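## Task

Move the three items on the desk onto the top of the low shelf, each below the sign of its colour: the cardboard box below the green sign, the masking-tape roll below the red sign, and the yellow sponge below the yellow sign. The robot must not tip over or finish leaning, or the task fails. An item counts only if it stays put by itself, not because the robot is holding it there at the end.

## Robot and tools

Robot: a wheeled base with a vertical column, a tilting head and two six-joint arms (left and right), each ending in a two-finger gripper. Folded, it measures 0.73 m long, 0.62 m wide, 1.88 m tall; its front sits 0.40 m ahead of the column. The base drives straight or turns in place; it cannot slide sideways. Loose objects may occasionally be nudged by something else.

Frames: the base frame has its origin on the floor under the column, between the drive wheels; x forward, y left, z up. The left_hand and right_hand readings are in this frame and mark the point where the fingers meet (tips 8 mm further). The hand's z axis points along the fingers (quat_wxyz maps (0,0,1) onto it), its y axis across the opening. The odometry frame is the base frame as it was at the scene's start; base_odometry counts wheel rotation only, so slipping shows up as false travel. Heading runs -3.142 to 3.142, positive left.

execute_actions: argument "actions" is a list holding one action or none (empty list just reports state and images). An action may contain "base", "joints", both, and optionally "speeds"; its parts start together. "base" holds exactly one key: translate_m (metres, relative offset from where the base last reported itself; positive forward; -3 to 3) or rotate_rad (radians, relative turn; positive counter-clockwise seen from above; -3.2 to 3.2). "joints" is one dictionary, keyed by joint name, covering both arms and the head; every value is an absolute target, not an offset. Names and ranges: head_tilt_rad -0.61 to 1.308 (0 about level, positive tilts down); left_joint1_rad and right_joint1_rad -2.879 to 2.879; joint2 0 to 3.141; joint3 0 to 3.019; joint4 -1.692 to 1.57; joint5 -1.57 to 1.57 (positive swings the hand to the robot's right); joint6 -2.094 to 2.094 (positive rolls clockwise seen from behind the hand); left_gripper_m and right_gripper_m 0 to 0.093, the fingertip gap in metres. Tolerances for "done": head 0.03, joints 1-6 0.045, 0.14, 0.09, 0.055, 0.03, 0.035 rad, gripper 0.003 m. "speeds" caps translate_m (0.05 to 0.8 m/s) or rotate_rad (0.1 to 1 rad/s) for that action only; defaults are the maxima. It does not slow the arms. A base move needing more than 8.667 s at its cap is refused. Unknown keys or out-of-range numbers make the whole call rejected with no motion. Anything omitted may still be driving toward an earlier target. "cameras" picks images: cam_head_left, cam_head_right, cam_left_wrist, cam_right_wrist, nav_camera, or "all"; null or absent gives all, [] gives none; the "pictures" line lists their order.

wait: "seconds" 0 to 10; commands nothing and returns state and images. zoom_image: "camera" plus "region" [x0, y0, x1, y1] in pixels of that camera's latest 504x504 image, origin top-left, at most 504 by 504. finished_scene: "scene" is the current scene's number; it ends the scene irreversibly, reports success and gives the next task. Replying with no tool call ends everything.

Arm geometry (approximate): with left joint1 at -1.57 or right joint1 at 1.57 and joints 5, 6 at 0, the arm moves in a vertical plane straight ahead, 0.23 m left or right of the column. Let a = j2 - 0.35, b = 1.05 + j2 - j3, c = b - j4 (c = 1.57 means fingers straight down). Hand point ahead = 0.12 + 0.39 sin a + 0.38 cos b + 0.25 cos c; up = 1.46 + 0.39 cos a - 0.38 sin b - 0.25 sin c. Example: j2, j3, j4 = 0.93, 0.78, 0.14 gives 0.60 m ahead, 1.21 m up. Real hands sit up to about 5 cm lower and nearer the column, up to 12 cm when loaded. Reach: about 1 m from the shoulder, lowest about 0.47 m up; the floor is out of reach. Loads held fingers-down: 3.2 kg near 0.4 m ahead at 0.65-1.2 m up; 2 kg to 0.6 m ahead; 1 kg to 0.8 m ahead at 0.9-1.2 m up; light items (0.3 kg) 0.65-1.6 m up. Fingers flatter than about 1.2 rad below horizontal sag with heavy loads.

Gripping: fingers are 7 cm long; outer width is opening +1 cm at tips, +5 cm at base; the body is 10 cm wide. Command an opening smaller than the object; "off_target" is then expected. A reported opening staying 0.002 m or more above target means something is held. Small changes (under about 0.03 rad, 0.08 for joints 2, 3) may not move a joint; for gentle contact step about 0.05 rad per call from the last target.

Results: base_status and joint_status give done, off_target, contact_stop (base stalled; back off 0.05 m before retrying or turning), time_out, not_followed (a safety check withheld an arm's targets because of self, other arm or an obstacle; move the offending joints at least 0.05 rad back, or drive away). on_its_own reports uncommanded holds. A blocked arm keeps pushing; to relieve it, resend its reported positions as targets (a loaded arm sinks slightly). motor_effort lists only left_wheel and right_wheel. If turned_by_wheels and turned_by_imu disagree (over about 4% and 0.05 rad) the base hit something or slipped. base_tilt gives forward/right lean in degrees; a drop of 0.5 degrees forward during a move means leaning back: reverse 0.05 m. wheel_motors_off = 1 means the base pushed hard about 3 s and lost power for 2 s. A MOTOR HOT line appears from 85 C; at 100 C the arm drops its load (OVER-TEMPERATURE FAULT).

Avoid: arms colliding or pressing on each other, dropping or slamming items, knocking things over, shoving hard with the base (a tabletop 0.30-1.20 m high can pass over the base and hit the column), and the robot tipping or ending tilted. Release items so they rest unsupported before finishing.

Each tool is called after "Emit:" as name(argument=value, ...), one argument or row to a line, values as JSON.

## Session

Emit:
execute_actions(
  actions=[],
)

Scene clock: 0.00 s.
base_odometry: x=+0.000 y=+0.000 heading=+0.000 (m, m, rad; odometry frame)
turned_by_wheels: +0.000 (rad since the last result)
turned_by_imu: +0.000 (rad since the last result)
base_tilt: forward=+0.3 right=-0.3 (deg)
base_status: not commanded
joint_positions: head_tilt_rad=+0.881 left_joint1_rad=-1.583 left_joint2_rad=+0.883 left_joint3_rad=+0.432 left_joint4_rad=-0.976 left_joint5_rad=+0.021 left_joint6_rad=+0.064 left_gripper_m=+0.094 right_joint1_rad=+1.580 right_joint2_rad=+0.850 right_joint3_rad=+0.390 right_joint4_rad=-0.905 right_joint5_rad=+0.032 right_joint6_rad=+0.086 right_gripper_m=+0.094
joint_status: not commanded
wheel_motors_off: 0
motor_effort: left_wheel=+2 right_wheel=+2 (%)
left_hand: x=+0.1553 y=+0.2184 z=+1.2539 quat_wxyz=(+0.436, -0.029, -0.899, +0.027) (m; base frame)
right_hand: x=+0.1508 y=-0.2289 z=+1.2483 quat_wxyz=(+0.408, -0.029, -0.912, +0.029) (m; base frame)
pictures: cam_head_left, cam_head_right, cam_left_wrist, cam_right_wrist, nav_camera
Images, in order (width x height): cam_head_left 504x504, cam_head_right 504x504, cam_left_wrist 504x504, cam_right_wrist 504x504, nav_camera 504x504.

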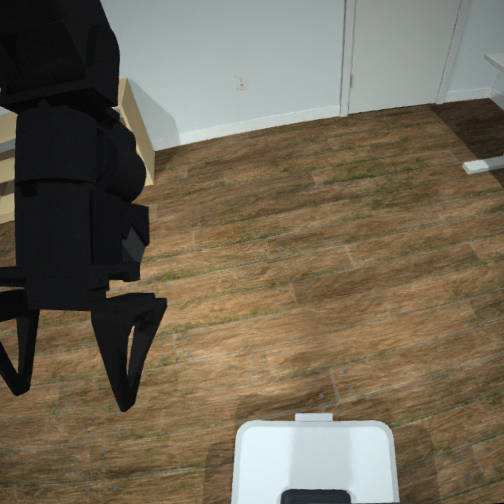

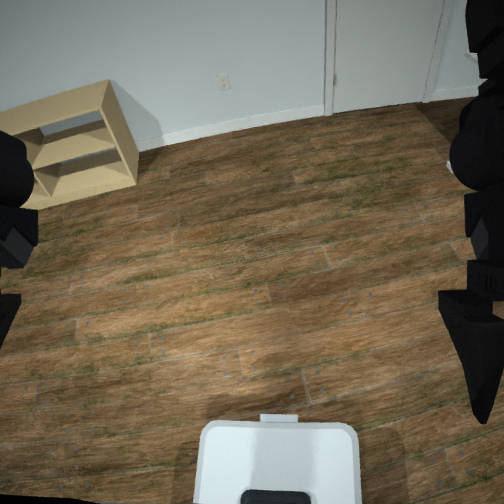

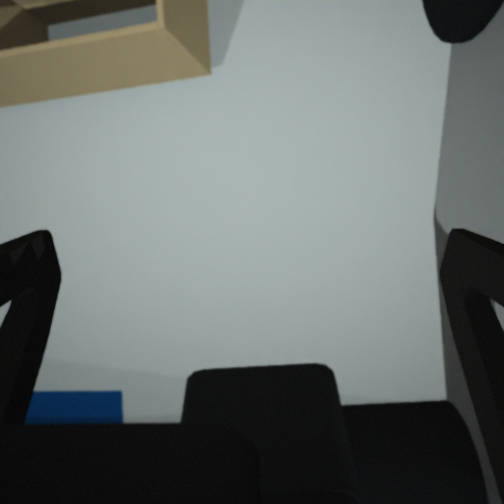

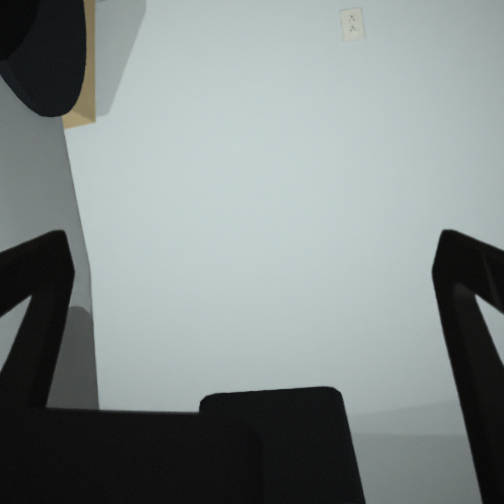

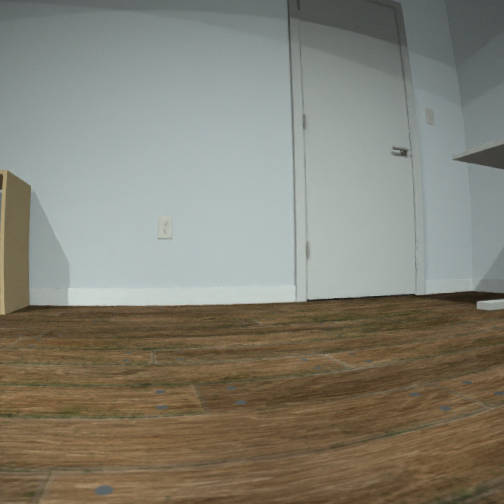

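Emit:
execute_actions(
  actions=[
    {"base":{"rotate_rad":0.7},"joints":{"head_tilt_rad":0.5}},
  ],
  cameras=["cam_head_right","nav_camera","cam_left_wrist","cam_right_wrist"],
)

Emit:
execute_actions(
  actions=[
    {"base":{"rotate_rad":-1.7}},
  ],
)

Scene clock: 2.40 s.
base_odometry: x=+0.000 y=+0.000 heading=+0.699 (m, m, rad; odometry frame)
turned_by_wheels: +0.699 (rad since the last result)
turned_by_imu: +0.702 (rad since the last result)
base_tilt: forward=+0.3 right=-0.3 (deg)
base_status: done
joint_positions: head_tilt_rad=+0.518 left_joint1_rad=-1.583 left_joint2_rad=+0.883 left_joint3_rad=+0.432 left_joint4_rad=-0.976 left_joint5_rad=+0.021 left_joint6_rad=+0.064 left_gripper_m=+0.094 right_joint1_rad=+1.580 right_joint2_rad=+0.850 right_joint3_rad=+0.390 right_joint4_rad=-0.905 right_joint5_rad=+0.032 right_joint6_rad=+0.086 right_gripper_m=+0.094
joint_status: all done
wheel_motors_off: 0
motor_effort: left_wheel=-6(36) right_wheel=+6(35) (%)
left_hand: x=+0.1553 y=+0.2184 z=+1.2539 quat_wxyz=(+0.436, -0.029, -0.899, +0.027) (m; base frame)
right_hand: x=+0.1508 y=-0.2289 z=+1.2483 quat_wxyz=(+0.408, -0.029, -0.912, +0.029) (m; base frame)
pictures: cam_head_right, cam_left_wrist, cam_right_wrist, nav_camera
Images, in order (width x height): cam_head_right 504x504, cam_left_wrist 504x504, cam_right_wrist 504x504, nav_camera 504x504.

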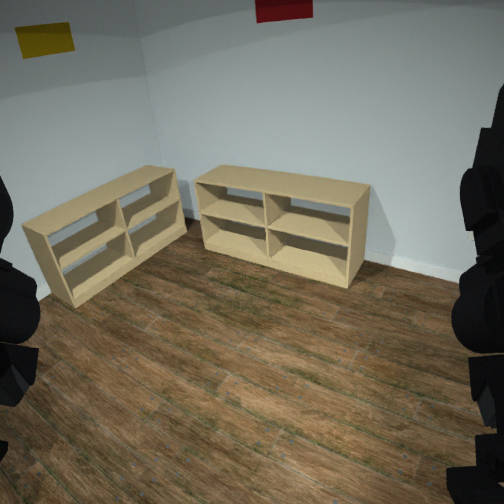

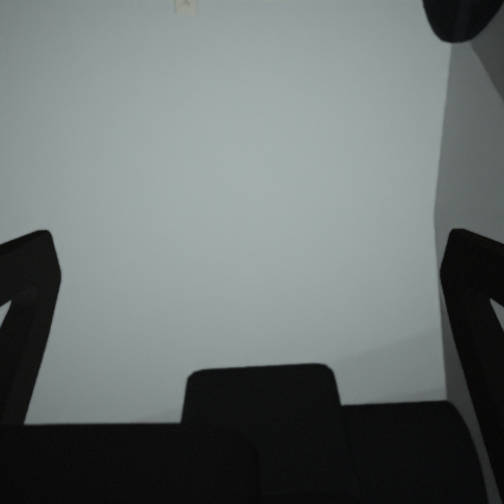

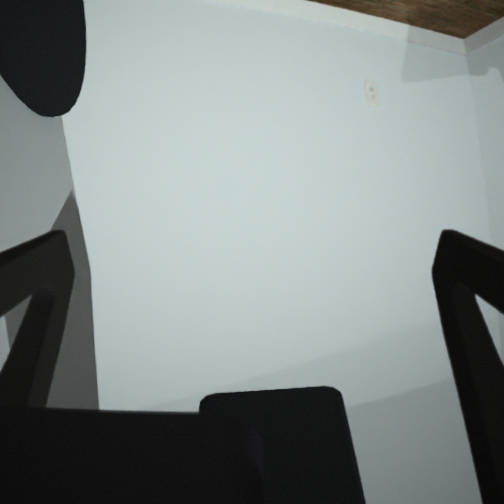

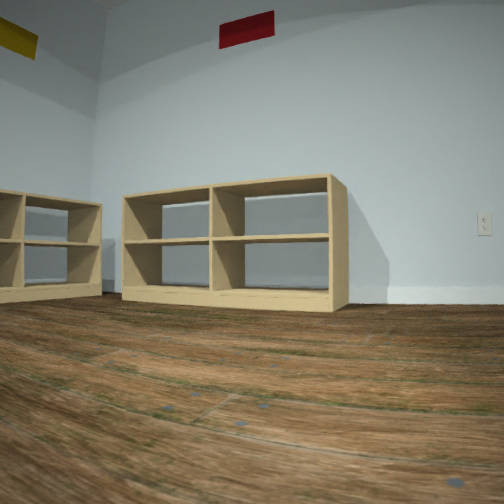

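Scene clock: 5.70 s.
base_odometry: x=+0.000 y=+0.000 heading=-1.000 (m, m, rad; odometry frame)
turned_by_wheels: -1.699 (rad since the last result)
turned_by_imu: -1.705 (rad since the last result)
base_tilt: forward=+0.4 right=-0.3 (deg)
base_status: done
joint_positions: head_tilt_rad=+0.518 left_joint1_rad=-1.583 left_joint2_rad=+0.883 left_joint3_rad=+0.432 left_joint4_rad=-0.976 left_joint5_rad=+0.021 left_joint6_rad=+0.064 left_gripper_m=+0.094 right_joint1_rad=+1.580 right_joint2_rad=+0.850 right_joint3_rad=+0.390 right_joint4_rad=-0.905 right_joint5_rad=+0.032 right_joint6_rad=+0.086 right_gripper_m=+0.094
joint_status: not commanded
wheel_motors_off: 0
motor_effort: left_wheel=+5(38) right_wheel=-6(31) (%)
left_hand: x=+0.1553 y=+0.2184 z=+1.2539 quat_wxyz=(+0.436, -0.029, -0.899, +0.027) (m; base frame)
right_hand: x=+0.1508 y=-0.2289 z=+1.2483 quat_wxyz=(+0.408, -0.029, -0.912, +0.029) (m; base frame)
pictures: cam_head_left, cam_head_right, cam_left_wrist, cam_right_wrist, nav_camera
Images, in order (width x height): cam_head_left 504x504, cam_head_right 504x504, cam_left_wrist 504x504, cam_right_wrist 504x504, nav_camera 504x504.

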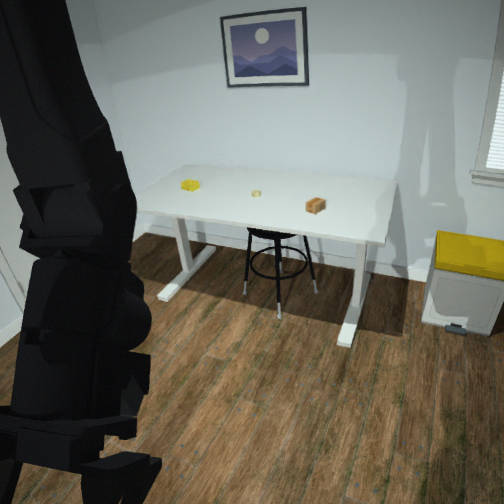

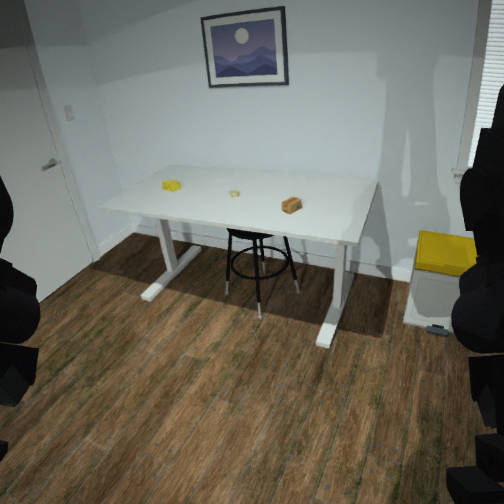

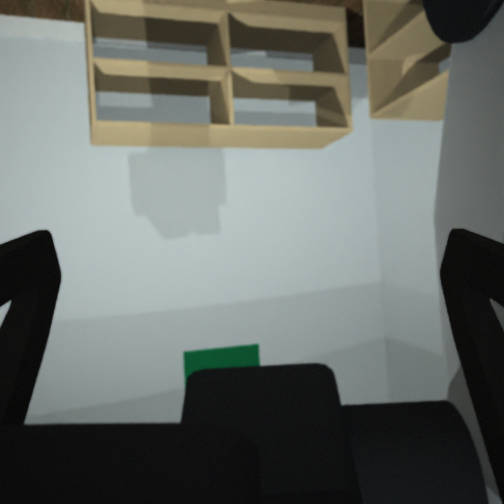

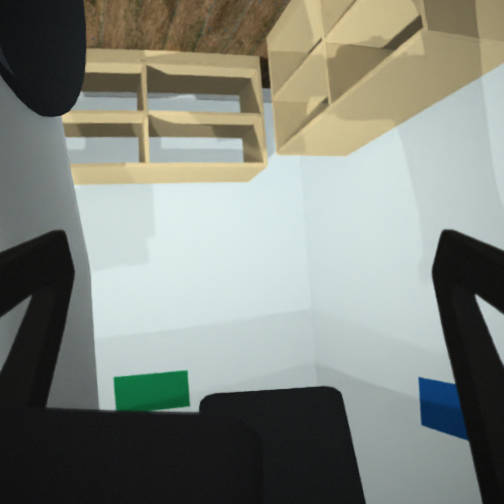

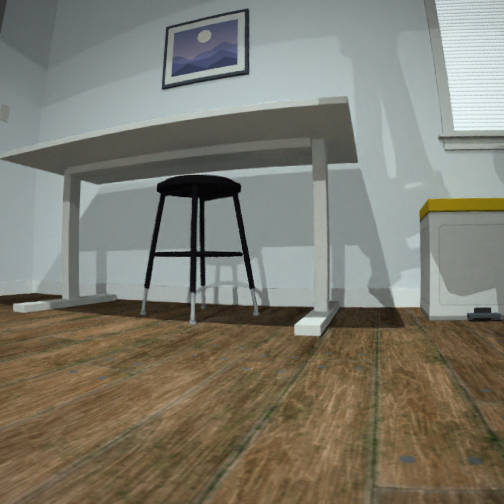

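Emit:
execute_actions(
  actions=[
    {"base":{"rotate_rad":0.51}},
  ],
  cameras=[],
)

Emit:
execute_actions(
  actions=[
    {"base":{"translate_m":1.5}},
  ],
  cameras=[],
)

Emit:
execute_actions(
  actions=[
    {"base":{"rotate_rad":-0.83},"joints":{"head_tilt_rad":0.9,"left_joint1_rad":-1.57,"left_joint2_rad":1.5,"left_joint3_rad":1.4,"left_joint4_rad":-0.42,"left_joint5_rad":0,"left_joint6_rad":0,"right_joint1_rad":1.57,"right_joint2_rad":1.5,"right_joint3_rad":1.4,"right_joint4_rad":-0.42,"right_joint5_rad":0,"right_joint6_rad":0}},
  ],
)

Scene clock: 8.20 s.
base_odometry: x=+0.000 y=+0.000 heading=-0.491 (m, m, rad; odometry frame)
turned_by_wheels: +0.509 (rad since the last result)
turned_by_imu: +0.512 (rad since the last result)
base_tilt: forward=+0.3 right=-0.3 (deg)
base_status: done
joint_positions: head_tilt_rad=+0.518 left_joint1_rad=-1.583 left_joint2_rad=+0.883 left_joint3_rad=+0.432 left_joint4_rad=-0.976 left_joint5_rad=+0.021 left_joint6_rad=+0.064 left_gripper_m=+0.094 right_joint1_rad=+1.580 right_joint2_rad=+0.850 right_joint3_rad=+0.390 right_joint4_rad=-0.905 right_joint5_rad=+0.032 right_joint6_rad=+0.086 right_gripper_m=+0.094
joint_status: not commanded
wheel_motors_off: 0
motor_effort: left_wheel=-4(25) right_wheel=+4(24) (%)
left_hand: x=+0.1553 y=+0.2184 z=+1.2539 quat_wxyz=(+0.436, -0.029, -0.899, +0.027) (m; base frame)
right_hand: x=+0.1508 y=-0.2289 z=+1.2483 quat_wxyz=(+0.408, -0.029, -0.912, +0.029) (m; base frame)
pictures: none
No camera images: the call's "cameras" was empty. Leave "cameras" out to get every camera's image.

Scene clock: 12.13 s.
base_odometry: x=+1.322 y=-0.709 heading=-0.493 (m, m, rad; odometry frame)
turned_by_wheels: -0.001 (rad since the last result)
turned_by_imu: -0.004 (rad since the last result)
base_tilt: forward=+0.3 right=-0.3 (deg)
base_status: done
joint_positions: head_tilt_rad=+0.518 left_joint1_rad=-1.583 left_joint2_rad=+0.883 left_joint3_rad=+0.431 left_joint4_rad=-0.976 left_joint5_rad=+0.021 left_joint6_rad=+0.064 left_gripper_m=+0.094 right_joint1_rad=+1.580 right_joint2_rad=+0.850 right_joint3_rad=+0.390 right_joint4_rad=-0.905 right_joint5_rad=+0.032 right_joint6_rad=+0.086 right_gripper_m=+0.094
joint_status: not commanded
wheel_motors_off: 0
motor_effort: left_wheel=-2(43) right_wheel=+1(68) (%)
left_hand: x=+0.1549 y=+0.2184 z=+1.2540 quat_wxyz=(+0.436, -0.029, -0.899, +0.027) (m; base frame)
right_hand: x=+0.1508 y=-0.2289 z=+1.2483 quat_wxyz=(+0.408, -0.029, -0.912, +0.029) (m; base frame)
pictures: none
No camera images: the call's "cameras" was empty. Leave "cameras" out to get every camera's image.

Scene clock: 14.50 s.
base_odometry: x=+1.322 y=-0.709 heading=-1.322 (m, m, rad; odometry frame)
turned_by_wheels: -0.829 (rad since the last result)
turned_by_imu: -0.831 (rad since the last result)
base_tilt: forward=+0.3 right=-0.2 (deg)
base_status: done
joint_positions: head_tilt_rad=+0.901 left_joint1_rad=-1.569 left_joint2_rad=+1.494 left_joint3_rad=+1.403 left_joint4_rad=-0.420 left_joint5_rad=+0.003 left_joint6_rad=+0.013 left_gripper_m=+0.094 right_joint1_rad=+1.573 right_joint2_rad=+1.491 right_joint3_rad=+1.396 right_joint4_rad=-0.420 right_joint5_rad=+0.002 right_joint6_rad=+0.014 right_gripper_m=+0.094
joint_status: all done
wheel_motors_off: 0
motor_effort: left_wheel=+6(37) right_wheel=-7(56) (%)
left_hand: x=+0.6381 y=+0.2256 z=+1.0215 quat_wxyz=(-0.006, -0.006, -1.000, +0.000) (m; base frame)
right_hand: x=+0.6354 y=-0.2246 z=+1.0221 quat_wxyz=(-0.005, -0.006, -1.000, +0.000) (m; base frame)
pictures: cam_head_left, cam_head_right, cam_left_wrist, cam_right_wrist, nav_camera
Images, in order (width x height): cam_head_left 504x504, cam_head_right 504x504, cam_left_wrist 504x504, cam_right_wrist 504x504, nav_camera 504x504.

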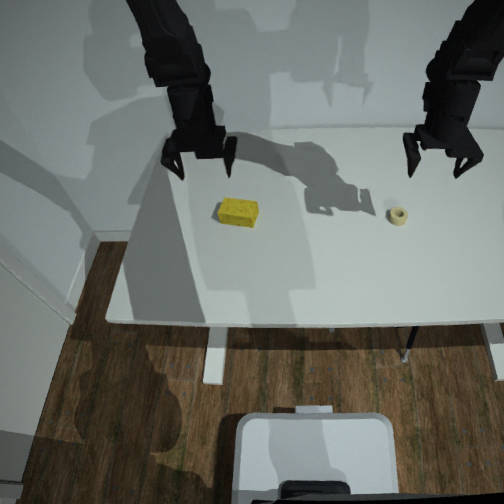

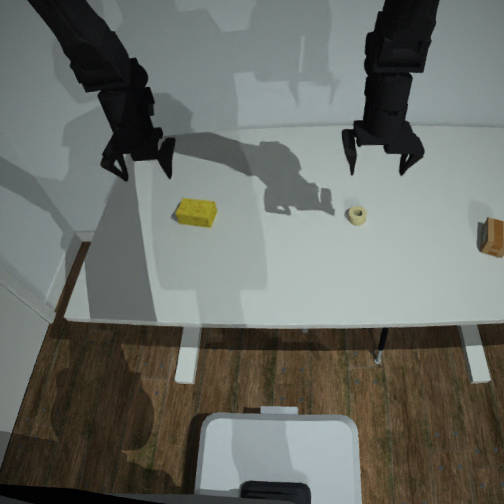

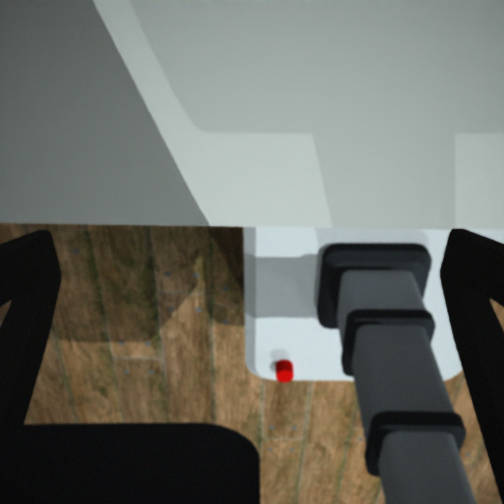

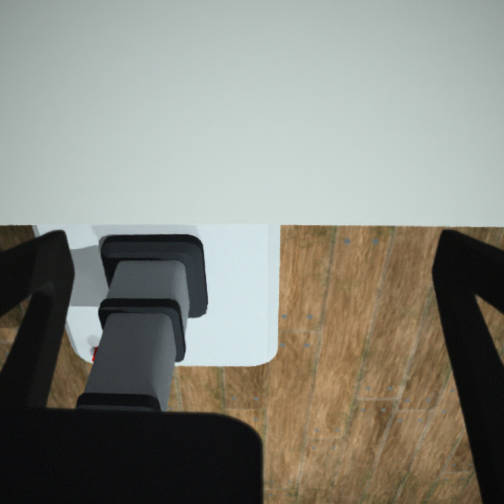

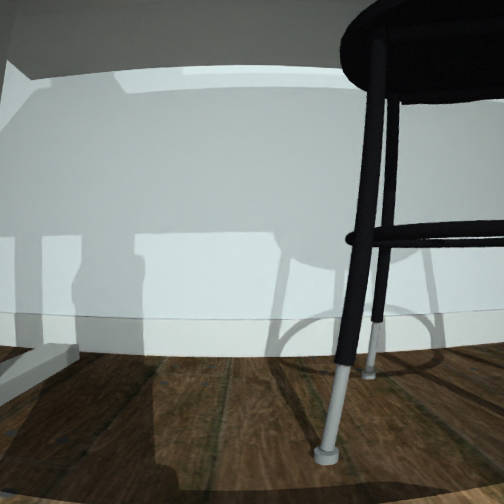

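Emit:
execute_actions(
  actions=[
    {"base":{"translate_m":0.1},"joints":{"left_joint2_rad":1.985,"left_joint3_rad":1.96,"left_joint4_rad":-0.495,"left_joint6_rad":-1.45,"right_joint2_rad":1.985,"right_joint3_rad":1.96,"right_joint4_rad":-0.495}},
  ],
)

Scene clock: 16.47 s.
base_odometry: x=+1.347 y=-0.806 heading=-1.323 (m, m, rad; odometry frame)
turned_by_wheels: -0.001 (rad since the last result)
turned_by_imu: -0.001 (rad since the last result)
base_tilt: forward=+0.3 right=-0.2 (deg)
base_status: done
joint_positions: head_tilt_rad=+0.902 left_joint1_rad=-1.569 left_joint2_rad=+1.996 left_joint3_rad=+1.932 left_joint4_rad=-0.493 left_joint5_rad=+0.003 left_joint6_rad=-1.436 left_gripper_m=+0.094 right_joint1_rad=+1.573 right_joint2_rad=+1.989 right_joint3_rad=+1.934 right_joint4_rad=-0.492 right_joint5_rad=+0.002 right_joint6_rad=+0.014 right_gripper_m=+0.094
joint_status: all done
wheel_motors_off: 0
motor_effort: left_wheel=+0(58) right_wheel=+2(51) (%)
left_hand: x=+0.6690 y=+0.2260 z=+0.8379 quat_wxyz=(+0.013, +0.658, -0.753, -0.010) (m; base frame)
right_hand: x=+0.6743 y=-0.2242 z=+0.8418 quat_wxyz=(+0.012, -0.006, -1.000, +0.000) (m; base frame)
pictures: cam_head_left, cam_head_right, cam_left_wrist, cam_right_wrist, nav_camera
Images, in order (width x height): cam_head_left 504x504, cam_head_right 504x504, cam_left_wrist 504x504, cam_right_wrist 504x504, nav_camera 504x504.

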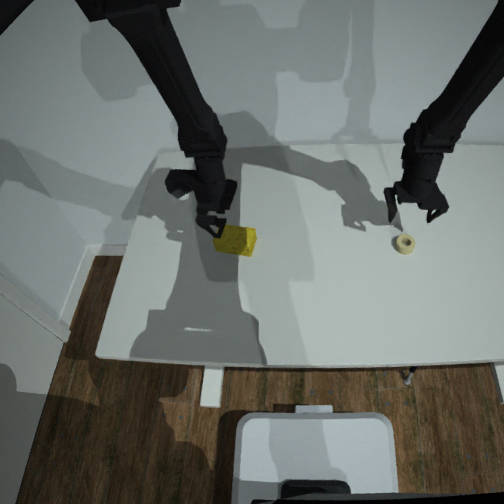

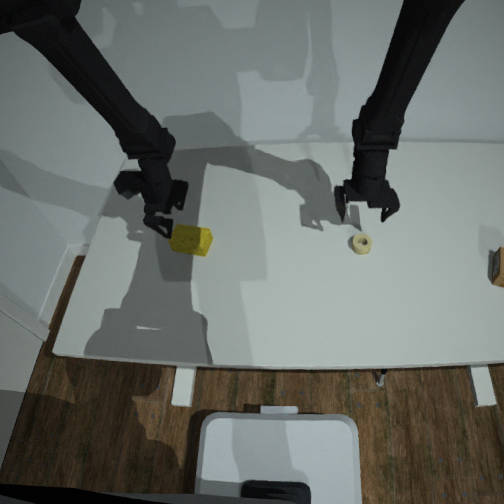

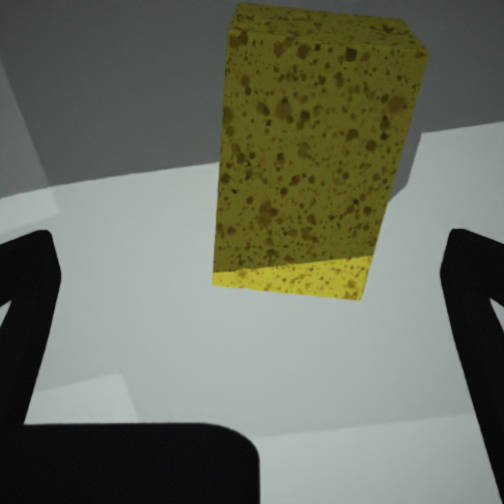

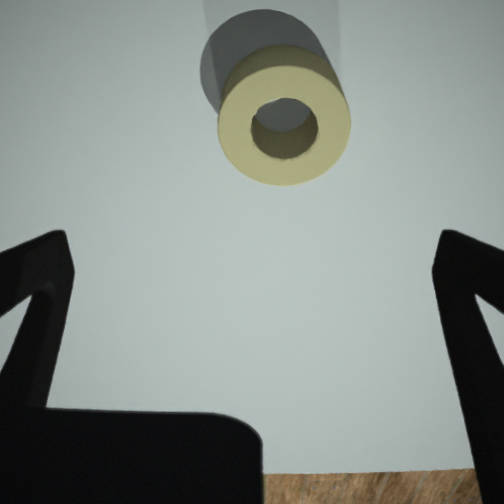

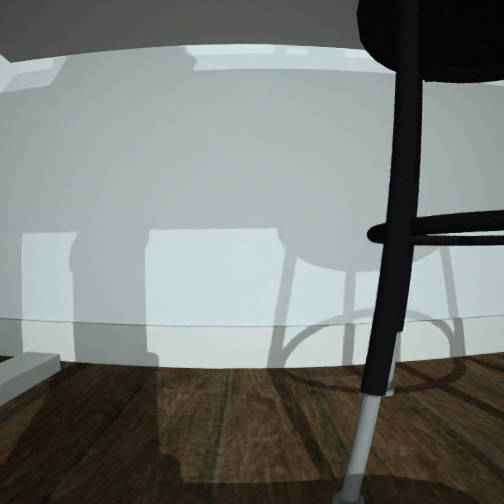

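Emit:
execute_actions(
  actions=[
    {"joints":{"left_joint1_rad":-1.6,"left_joint2_rad":2.163,"left_joint3_rad":2.233,"left_joint4_rad":-0.59,"left_joint6_rad":-1.33,"right_joint1_rad":1.55,"right_joint2_rad":2.156,"right_joint3_rad":2.162,"right_joint4_rad":-0.526}},
  ],
  cameras=["cam_head_right","cam_left_wrist","cam_right_wrist"],
)

Scene clock: 18.07 s.
base_odometry: x=+1.347 y=-0.806 heading=-1.323 (m, m, rad; odometry frame)
turned_by_wheels: +0.000 (rad since the last result)
turned_by_imu: +0.000 (rad since the last result)
base_tilt: forward=+0.3 right=-0.3 (deg)
base_status: not commanded
joint_positions: head_tilt_rad=+0.902 left_joint1_rad=-1.599 left_joint2_rad=+2.171 left_joint3_rad=+2.200 left_joint4_rad=-0.583 left_joint5_rad=+0.003 left_joint6_rad=-1.342 left_gripper_m=+0.094 right_joint1_rad=+1.561 right_joint2_rad=+2.154 right_joint3_rad=+2.134 right_joint4_rad=-0.522 right_joint5_rad=+0.002 right_joint6_rad=+0.014 right_gripper_m=+0.094
joint_status: all done
wheel_motors_off: 0
motor_effort: left_wheel=-1(2) right_wheel=+2(2) (%)
left_hand: x=+0.6893 y=+0.1991 z=+0.7891 quat_wxyz=(+0.020, +0.616, -0.788, +0.001) (m; base frame)
right_hand: x=+0.6782 y=-0.2342 z=+0.7858 quat_wxyz=(+0.009, -0.009, -1.000, +0.005) (m; base frame)
pictures: cam_head_right, cam_left_wrist, cam_right_wrist
Images, in order (width x height): cam_head_right 504x504, cam_left_wrist 504x504, cam_right_wrist 504x504.

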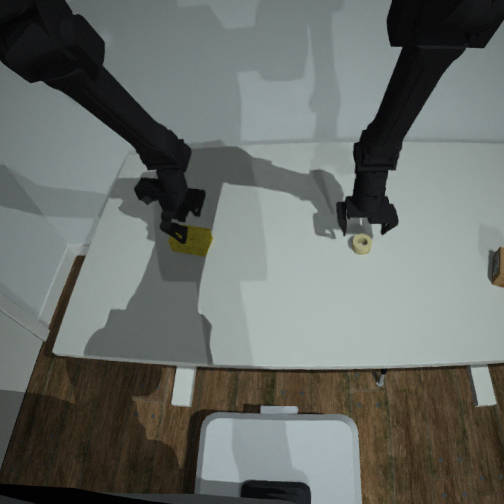

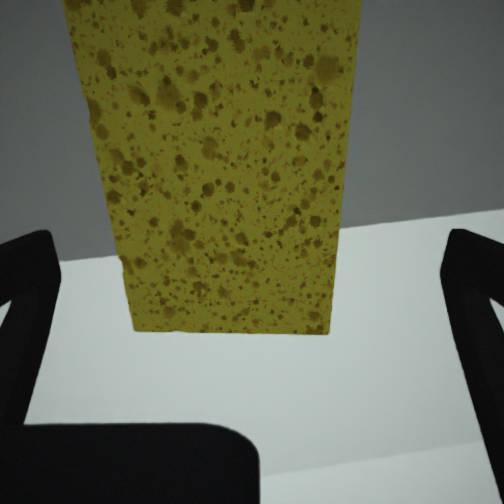

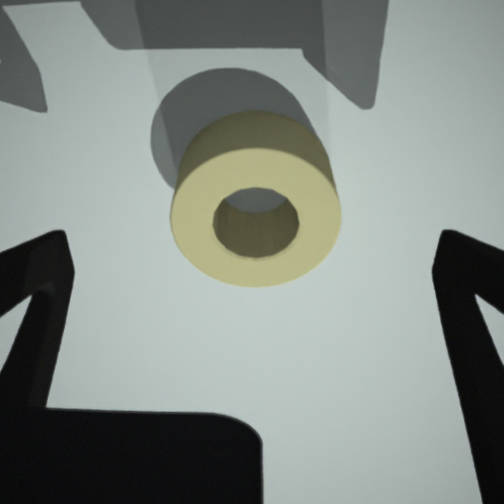

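Emit:
execute_actions(
  actions=[
    {"joints":{"left_joint2_rad":2.296,"left_joint3_rad":2.384,"left_joint4_rad":-0.61,"right_joint2_rad":2.285,"right_joint3_rad":2.306,"right_joint4_rad":-0.54}},
  ],
  cameras=["cam_head_right","cam_left_wrist","cam_right_wrist"],
)

Scene clock: 19.23 s.
base_odometry: x=+1.347 y=-0.806 heading=-1.323 (m, m, rad; odometry frame)
turned_by_wheels: +0.000 (rad since the last result)
turned_by_imu: +0.000 (rad since the last result)
base_tilt: forward=+0.4 right=-0.3 (deg)
base_status: not commanded
joint_positions: head_tilt_rad=+0.902 left_joint1_rad=-1.599 left_joint2_rad=+2.255 left_joint3_rad=+2.359 left_joint4_rad=-0.617 left_joint5_rad=+0.002 left_joint6_rad=-1.342 left_gripper_m=+0.094 right_joint1_rad=+1.561 right_joint2_rad=+2.278 right_joint3_rad=+2.280 right_joint4_rad=-0.535 right_joint5_rad=+0.002 right_joint6_rad=+0.014 right_gripper_m=+0.094
joint_status: all done
wheel_motors_off: 0
motor_effort: left_wheel=+0(2) right_wheel=+3(4) (%)
left_hand: x=+0.7129 y=+0.1986 z=+0.7735 quat_wxyz=(+0.004, +0.616, -0.788, +0.013) (m; base frame)
right_hand: x=+0.6730 y=-0.2345 z=+0.7439 quat_wxyz=(+0.005, -0.009, -1.000, +0.005) (m; base frame)
pictures: cam_head_right, cam_left_wrist, cam_right_wrist
Images, in order (width x height): cam_head_right 504x504, cam_left_wrist 504x504, cam_right_wrist 504x504.

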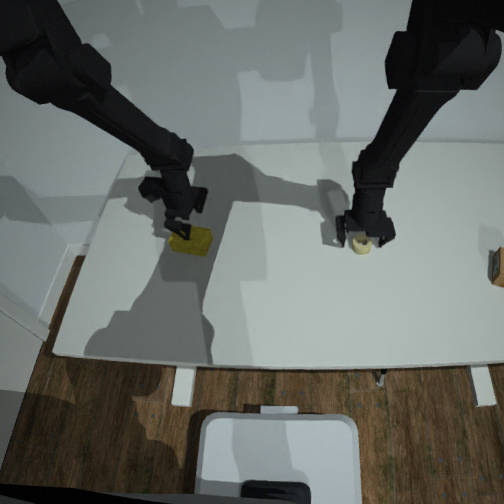

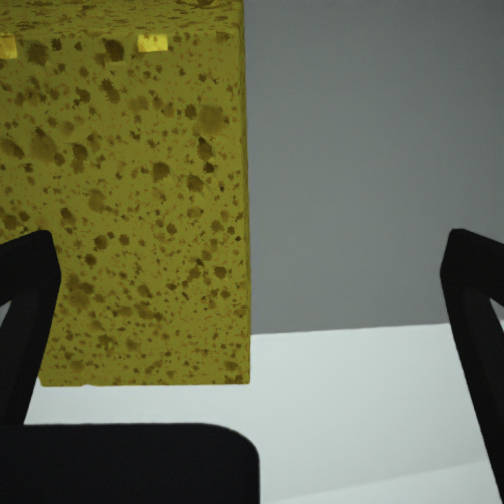

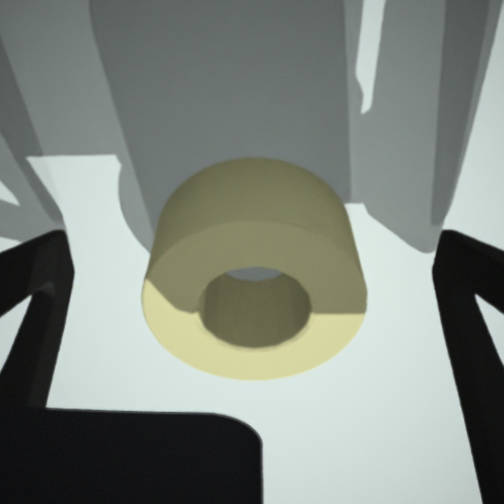

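Emit:
execute_actions(
  actions=[
    {"joints":{"left_joint2_rad":2.12,"left_joint3_rad":2.233,"right_gripper_m":0.03}},
  ],
  cameras=[],
)

Emit:
execute_actions(
  actions=[
    {"joints":{"left_joint2_rad":2.19,"left_joint3_rad":2.18,"left_joint4_rad":-0.55,"right_joint2_rad":1.5,"right_joint3_rad":1.4,"right_joint4_rad":-0.42}},
  ],
  cameras=["cam_left_wrist","cam_right_wrist"],
)

Scene clock: 20.53 s.
base_odometry: x=+1.347 y=-0.806 heading=-1.323 (m, m, rad; odometry frame)
turned_by_wheels: +0.000 (rad since the last result)
turned_by_imu: +0.000 (rad since the last result)
base_tilt: forward=+0.3 right=-0.3 (deg)
base_status: not commanded
joint_positions: head_tilt_rad=+0.902 left_joint1_rad=-1.599 left_joint2_rad=+2.111 left_joint3_rad=+2.232 left_joint4_rad=-0.615 left_joint5_rad=+0.002 left_joint6_rad=-1.342 left_gripper_m=+0.094 right_joint1_rad=+1.561 right_joint2_rad=+2.278 right_joint3_rad=+2.280 right_joint4_rad=-0.535 right_joint5_rad=+0.002 right_joint6_rad=+0.014 right_gripper_m=+0.049
joint_status: right_gripper_m off_target (ended at +0.049, target +0.030); the others done
wheel_motors_off: 0
motor_effort: left_wheel=+0(1) right_wheel=+2(3) (%)
left_hand: x=+0.7379 y=+0.1997 z=+0.8313 quat_wxyz=(-0.003, +0.616, -0.787, +0.019) (m; base frame)
right_hand: x=+0.6730 y=-0.2345 z=+0.7439 quat_wxyz=(+0.005, -0.009, -1.000, +0.005) (m; base frame)
pictures: none
No camera images: the call's "cameras" was empty. Leave "cameras" out to get every camera's image.

Scene clock: 22.20 s.
base_odometry: x=+1.347 y=-0.806 heading=-1.323 (m, m, rad; odometry frame)
turned_by_wheels: +0.000 (rad since the last result)
turned_by_imu: +0.000 (rad since the last result)
base_tilt: forward=+0.3 right=-0.2 (deg)
base_status: not commanded
joint_positions: head_tilt_rad=+0.902 left_joint1_rad=-1.599 left_joint2_rad=+2.202 left_joint3_rad=+2.178 left_joint4_rad=-0.554 left_joint5_rad=+0.002 left_joint6_rad=-1.342 left_gripper_m=+0.094 right_joint1_rad=+1.561 right_joint2_rad=+1.498 right_joint3_rad=+1.397 right_joint4_rad=-0.422 right_joint5_rad=+0.002 right_joint6_rad=+0.014 right_gripper_m=+0.049
joint_status: all done
wheel_motors_off: 0
motor_effort: left_wheel=+1(1) right_wheel=+3(4) (%)
left_hand: x=+0.6626 y=+0.1992 z=+0.7675 quat_wxyz=(+0.029, +0.616, -0.788, -0.007) (m; base frame)
right_hand: x=+0.6325 y=-0.2321 z=+1.0187 quat_wxyz=(-0.001, -0.009, -1.000, +0.005) (m; base frame)
pictures: cam_left_wrist, cam_right_wrist
Images, in order (width x height): cam_left_wrist 504x504, cam_right_wrist 504x504.

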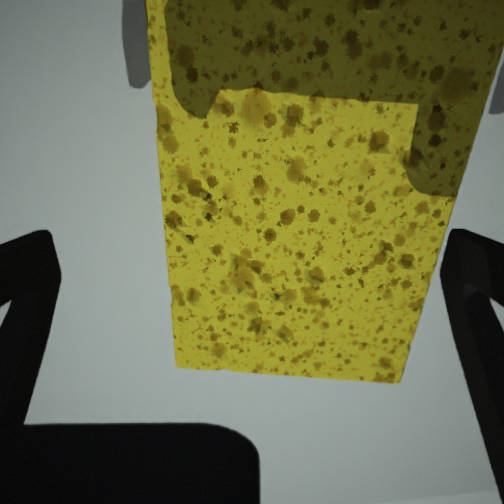

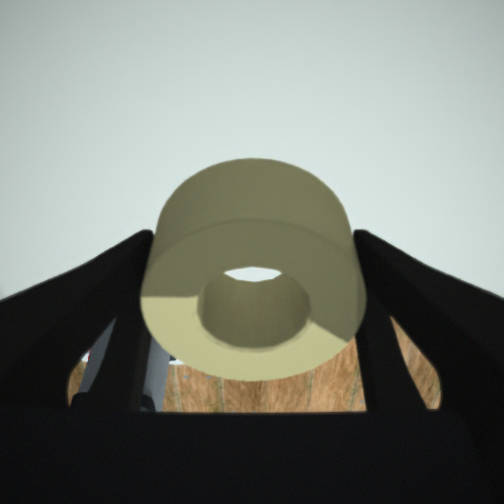

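Emit:
execute_actions(
  actions=[
    {"joints":{"left_joint2_rad":2.26,"left_joint3_rad":2.29,"left_joint4_rad":-0.5}},
  ],
  cameras=["cam_left_wrist"],
)

Scene clock: 22.97 s.
base_odometry: x=+1.347 y=-0.806 heading=-1.323 (m, m, rad; odometry frame)
turned_by_wheels: +0.000 (rad since the last result)
turned_by_imu: +0.000 (rad since the last result)
base_tilt: forward=+0.3 right=-0.3 (deg)
base_status: not commanded
joint_positions: head_tilt_rad=+0.902 left_joint1_rad=-1.599 left_joint2_rad=+2.250 left_joint3_rad=+2.257 left_joint4_rad=-0.507 left_joint5_rad=+0.002 left_joint6_rad=-1.342 left_gripper_m=+0.094 right_joint1_rad=+1.561 right_joint2_rad=+1.498 right_joint3_rad=+1.397 right_joint4_rad=-0.422 right_joint5_rad=+0.002 right_joint6_rad=+0.014 right_gripper_m=+0.049
joint_status: all done
wheel_motors_off: 0
motor_effort: left_wheel=+0(1) right_wheel=+3(3) (%)
left_hand: x=+0.6866 y=+0.1986 z=+0.7557 quat_wxyz=(-0.001, +0.616, -0.787, +0.018) (m; base frame)
right_hand: x=+0.6325 y=-0.2321 z=+1.0187 quat_wxyz=(-0.001, -0.009, -1.000, +0.005) (m; base frame)
pictures: cam_left_wrist
Images, in order (width x height): cam_left_wrist 504x504.

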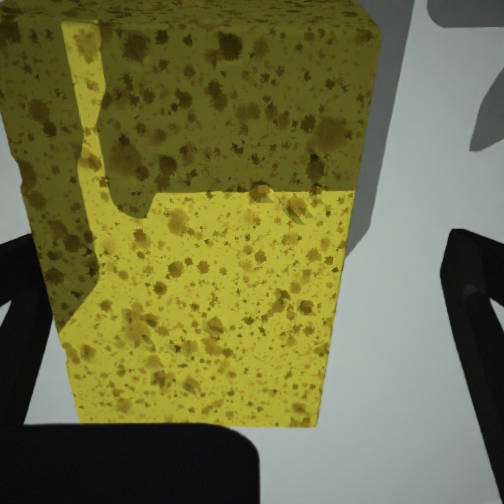

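Emit:
execute_actions(
  actions=[
    {"joints":{"left_joint2_rad":2.275,"left_gripper_m":0.04}},
  ],
  cameras=["cam_left_wrist"],
)

Emit:
execute_actions(
  actions=[
    {"joints":{"left_joint2_rad":1.2,"left_joint3_rad":0.9,"left_joint4_rad":-0.22,"right_joint2_rad":1.2,"right_joint3_rad":0.9,"right_joint4_rad":-0.22}},
  ],
  cameras=["cam_left_wrist"],
)

Emit:
execute_actions(
  actions=[
    {"base":{"translate_m":-1.3}},
  ],
  cameras=[],
)

Emit:
execute_actions(
  actions=[
    {"base":{"rotate_rad":-3.14},"joints":{"head_tilt_rad":0.8}},
  ],
  cameras=["cam_head_left","cam_head_right","nav_camera"],
)

Scene clock: 23.77 s.
base_odometry: x=+1.347 y=-0.806 heading=-1.323 (m, m, rad; odometry frame)
turned_by_wheels: +0.000 (rad since the last result)
turned_by_imu: +0.000 (rad since the last result)
base_tilt: forward=+0.3 right=-0.3 (deg)
base_status: not commanded
joint_positions: head_tilt_rad=+0.902 left_joint1_rad=-1.599 left_joint2_rad=+2.255 left_joint3_rad=+2.258 left_joint4_rad=-0.507 left_joint5_rad=+0.002 left_joint6_rad=-1.342 left_gripper_m=+0.058 right_joint1_rad=+1.561 right_joint2_rad=+1.498 right_joint3_rad=+1.397 right_joint4_rad=-0.422 right_joint5_rad=+0.002 right_joint6_rad=+0.014 right_gripper_m=+0.049
joint_status: left_gripper_m off_target (ended at +0.058, target +0.040); the others done
wheel_motors_off: 0
motor_effort: left_wheel=-1(0) right_wheel=+3(3) (%)
left_hand: x=+0.6836 y=+0.1985 z=+0.7530 quat_wxyz=(+0.000, +0.616, -0.787, +0.016) (m; base frame)
right_hand: x=+0.6325 y=-0.2321 z=+1.0187 quat_wxyz=(-0.001, -0.009, -1.000, +0.005) (m; base frame)
pictures: cam_left_wrist
Images, in order (width x height): cam_left_wrist 504x504.

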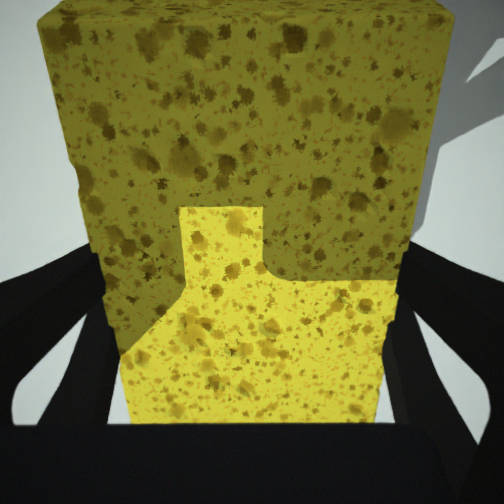

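Scene clock: 25.47 s.
base_odometry: x=+1.347 y=-0.806 heading=-1.323 (m, m, rad; odometry frame)
turned_by_wheels: +0.000 (rad since the last result)
turned_by_imu: +0.000 (rad since the last result)
base_tilt: forward=+0.3 right=-0.3 (deg)
base_status: not commanded
joint_positions: head_tilt_rad=+0.902 left_joint1_rad=-1.599 left_joint2_rad=+1.208 left_joint3_rad=+0.890 left_joint4_rad=-0.221 left_joint5_rad=+0.002 left_joint6_rad=-1.342 left_gripper_m=+0.058 right_joint1_rad=+1.561 right_joint2_rad=+1.195 right_joint3_rad=+0.892 right_joint4_rad=-0.226 right_joint5_rad=+0.002 right_joint6_rad=+0.014 right_gripper_m=+0.049
joint_status: all done
wheel_motors_off: 0
motor_effort: left_wheel=+0(2) right_wheel=+3(3) (%)
left_hand: x=+0.4902 y=+0.2094 z=+1.0873 quat_wxyz=(+0.014, +0.616, -0.788, +0.006) (m; base frame)
right_hand: x=+0.4946 y=-0.2308 z=+1.0918 quat_wxyz=(+0.003, -0.009, -1.000, +0.005) (m; base frame)
pictures: cam_left_wrist
Images, in order (width x height): cam_left_wrist 504x504.

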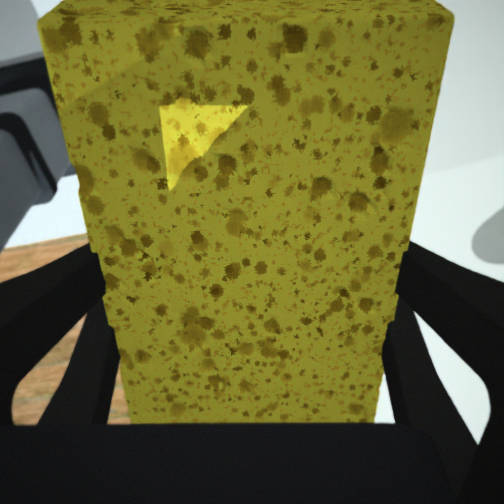

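Scene clock: 29.00 s.
base_odometry: x=+1.028 y=+0.455 heading=-1.323 (m, m, rad; odometry frame)
turned_by_wheels: +0.000 (rad since the last result)
turned_by_imu: +0.002 (rad since the last result)
base_tilt: forward=+0.3 right=-0.3 (deg)
base_status: done
joint_positions: head_tilt_rad=+0.902 left_joint1_rad=-1.599 left_joint2_rad=+1.206 left_joint3_rad=+0.893 left_joint4_rad=-0.221 left_joint5_rad=+0.002 left_joint6_rad=-1.342 left_gripper_m=+0.058 right_joint1_rad=+1.561 right_joint2_rad=+1.195 right_joint3_rad=+0.893 right_joint4_rad=-0.226 right_joint5_rad=+0.002 right_joint6_rad=+0.014 right_gripper_m=+0.049
joint_status: not commanded
wheel_motors_off: 0
motor_effort: left_wheel=+0(50) right_wheel=+0(66) (%)
left_hand: x=+0.4926 y=+0.2094 z=+1.0882 quat_wxyz=(+0.012, +0.616, -0.788, +0.007) (m; base frame)
right_hand: x=+0.4955 y=-0.2308 z=+1.0919 quat_wxyz=(+0.002, -0.009, -1.000, +0.005) (m; base frame)
pictures: none
No camera images: the call's "cameras" was empty. Leave "cameras" out to get every camera's image.

Scene clock: 33.73 s.
base_odometry: x=+1.028 y=+0.455 heading=+1.821 (m, m, rad; odometry frame)
turned_by_wheels: -3.139 (rad since the last result)
turned_by_imu: -3.154 (rad since the last result)
base_tilt: forward=+0.3 right=-0.2 (deg)
base_status: done
joint_positions: head_tilt_rad=+0.816 left_joint1_rad=-1.599 left_joint2_rad=+1.206 left_joint3_rad=+0.893 left_joint4_rad=-0.221 left_joint5_rad=+0.002 left_joint6_rad=-1.342 left_gripper_m=+0.058 right_joint1_rad=+1.557 right_joint2_rad=+1.195 right_joint3_rad=+0.893 right_joint4_rad=-0.226 right_joint5_rad=+0.002 right_joint6_rad=+0.014 right_gripper_m=+0.049
joint_status: all done
wheel_motors_off: 0
motor_effort: left_wheel=+5(50) right_wheel=-6(51) (%)
left_hand: x=+0.4926 y=+0.2094 z=+1.0882 quat_wxyz=(+0.012, +0.616, -0.788, +0.007) (m; base frame)
right_hand: x=+0.4955 y=-0.2331 z=+1.0919 quat_wxyz=(+0.002, -0.010, -1.000, +0.007) (m; base frame)
pictures: cam_head_left, cam_head_right, nav_camera
Images, in order (width x height): cam_head_left 504x504, cam_head_right 504x504, nav_camera 504x504.

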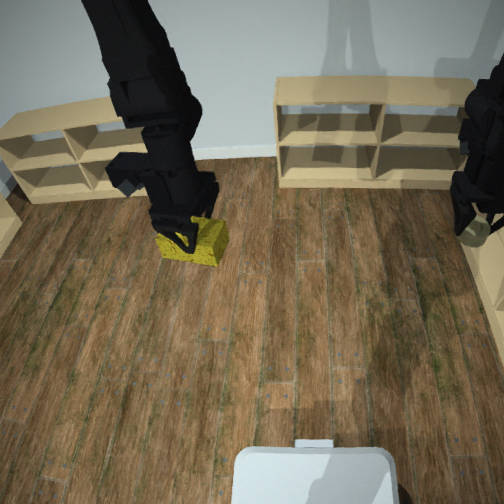

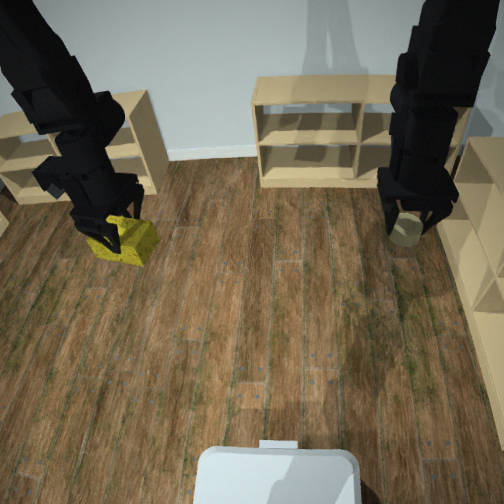

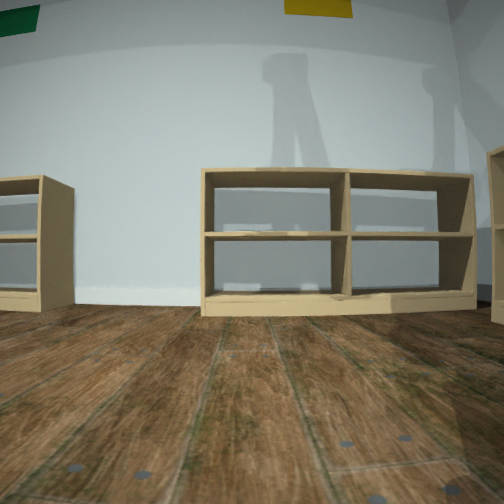

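Emit:
execute_actions(
  actions=[
    {"base":{"rotate_rad":-0.3}},
  ],
  cameras=[],
)

Emit:
execute_actions(
  actions=[
    {"base":{"translate_m":1.2},"joints":{"head_tilt_rad":1.0,"left_joint2_rad":2.13,"left_joint3_rad":1.94,"left_joint4_rad":-0.15,"right_joint2_rad":2.13,"right_joint3_rad":1.94,"right_joint4_rad":-0.15}},
  ],
  cameras=["cam_head_left","cam_head_right","nav_camera"],
)

Scene clock: 35.60 s.
base_odometry: x=+1.028 y=+0.455 heading=+1.522 (m, m, rad; odometry frame)
turned_by_wheels: -0.299 (rad since the last result)
turned_by_imu: -0.301 (rad since the last result)
base_tilt: forward=+0.3 right=-0.3 (deg)
base_status: done
joint_positions: head_tilt_rad=+0.816 left_joint1_rad=-1.599 left_joint2_rad=+1.206 left_joint3_rad=+0.893 left_joint4_rad=-0.221 left_joint5_rad=+0.002 left_joint6_rad=-1.342 left_gripper_m=+0.058 right_joint1_rad=+1.557 right_joint2_rad=+1.195 right_joint3_rad=+0.893 right_joint4_rad=-0.226 right_joint5_rad=+0.002 right_joint6_rad=+0.014 right_gripper_m=+0.049
joint_status: not commanded
wheel_motors_off: 0
motor_effort: left_wheel=+5(29) right_wheel=-6(31) (%)
left_hand: x=+0.4926 y=+0.2094 z=+1.0882 quat_wxyz=(+0.012, +0.616, -0.788, +0.007) (m; base frame)
right_hand: x=+0.4955 y=-0.2331 z=+1.0919 quat_wxyz=(+0.002, -0.010, -1.000, +0.007) (m; base frame)
pictures: none
No camera images: the call's "cameras" was empty. Leave "cameras" out to get every camera's image.

Scene clock: 39.10 s.
base_odometry: x=+1.087 y=+1.653 heading=+1.522 (m, m, rad; odometry frame)
turned_by_wheels: +0.000 (rad since the last result)
turned_by_imu: -0.003 (rad since the last result)
base_tilt: forward=+0.2 right=-0.3 (deg)
base_status: done
joint_positions: head_tilt_rad=+1.001 left_joint1_rad=-1.599 left_joint2_rad=+2.130 left_joint3_rad=+1.927 left_joint4_rad=-0.157 left_joint5_rad=+0.002 left_joint6_rad=-1.342 left_gripper_m=+0.058 right_joint1_rad=+1.557 right_joint2_rad=+2.141 right_joint3_rad=+1.926 right_joint4_rad=-0.158 right_joint5_rad=+0.002 right_joint6_rad=+0.014 right_gripper_m=+0.049
joint_status: all done
wheel_motors_off: 0
motor_effort: left_wheel=+0(55) right_wheel=+1(51) (%)
left_hand: x=+0.6603 y=+0.1993 z=+0.7701 quat_wxyz=(-0.056, +0.615, -0.784, +0.062) (m; base frame)
right_hand: x=+0.6515 y=-0.2382 z=+0.7635 quat_wxyz=(-0.075, -0.010, -0.997, +0.007) (m; base frame)
pictures: cam_head_left, cam_head_right, nav_camera
Images, in order (width x height): cam_head_left 504x504, cam_head_right 504x504, nav_camera 504x504.

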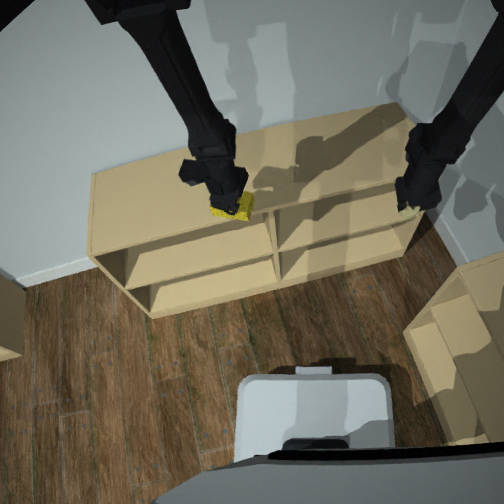

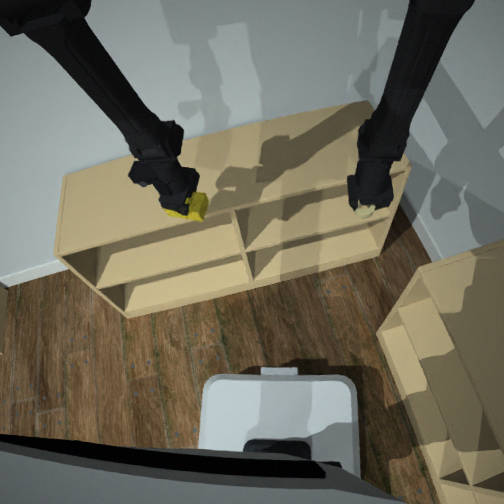

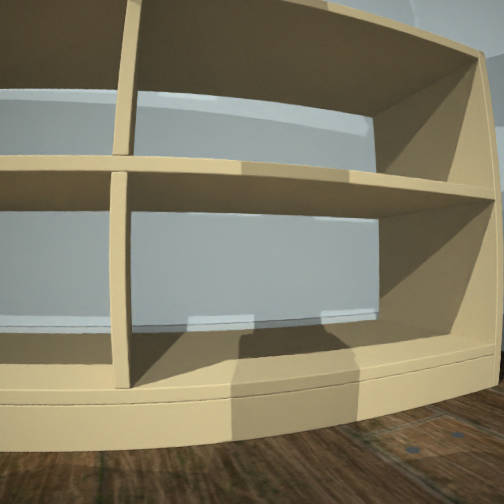

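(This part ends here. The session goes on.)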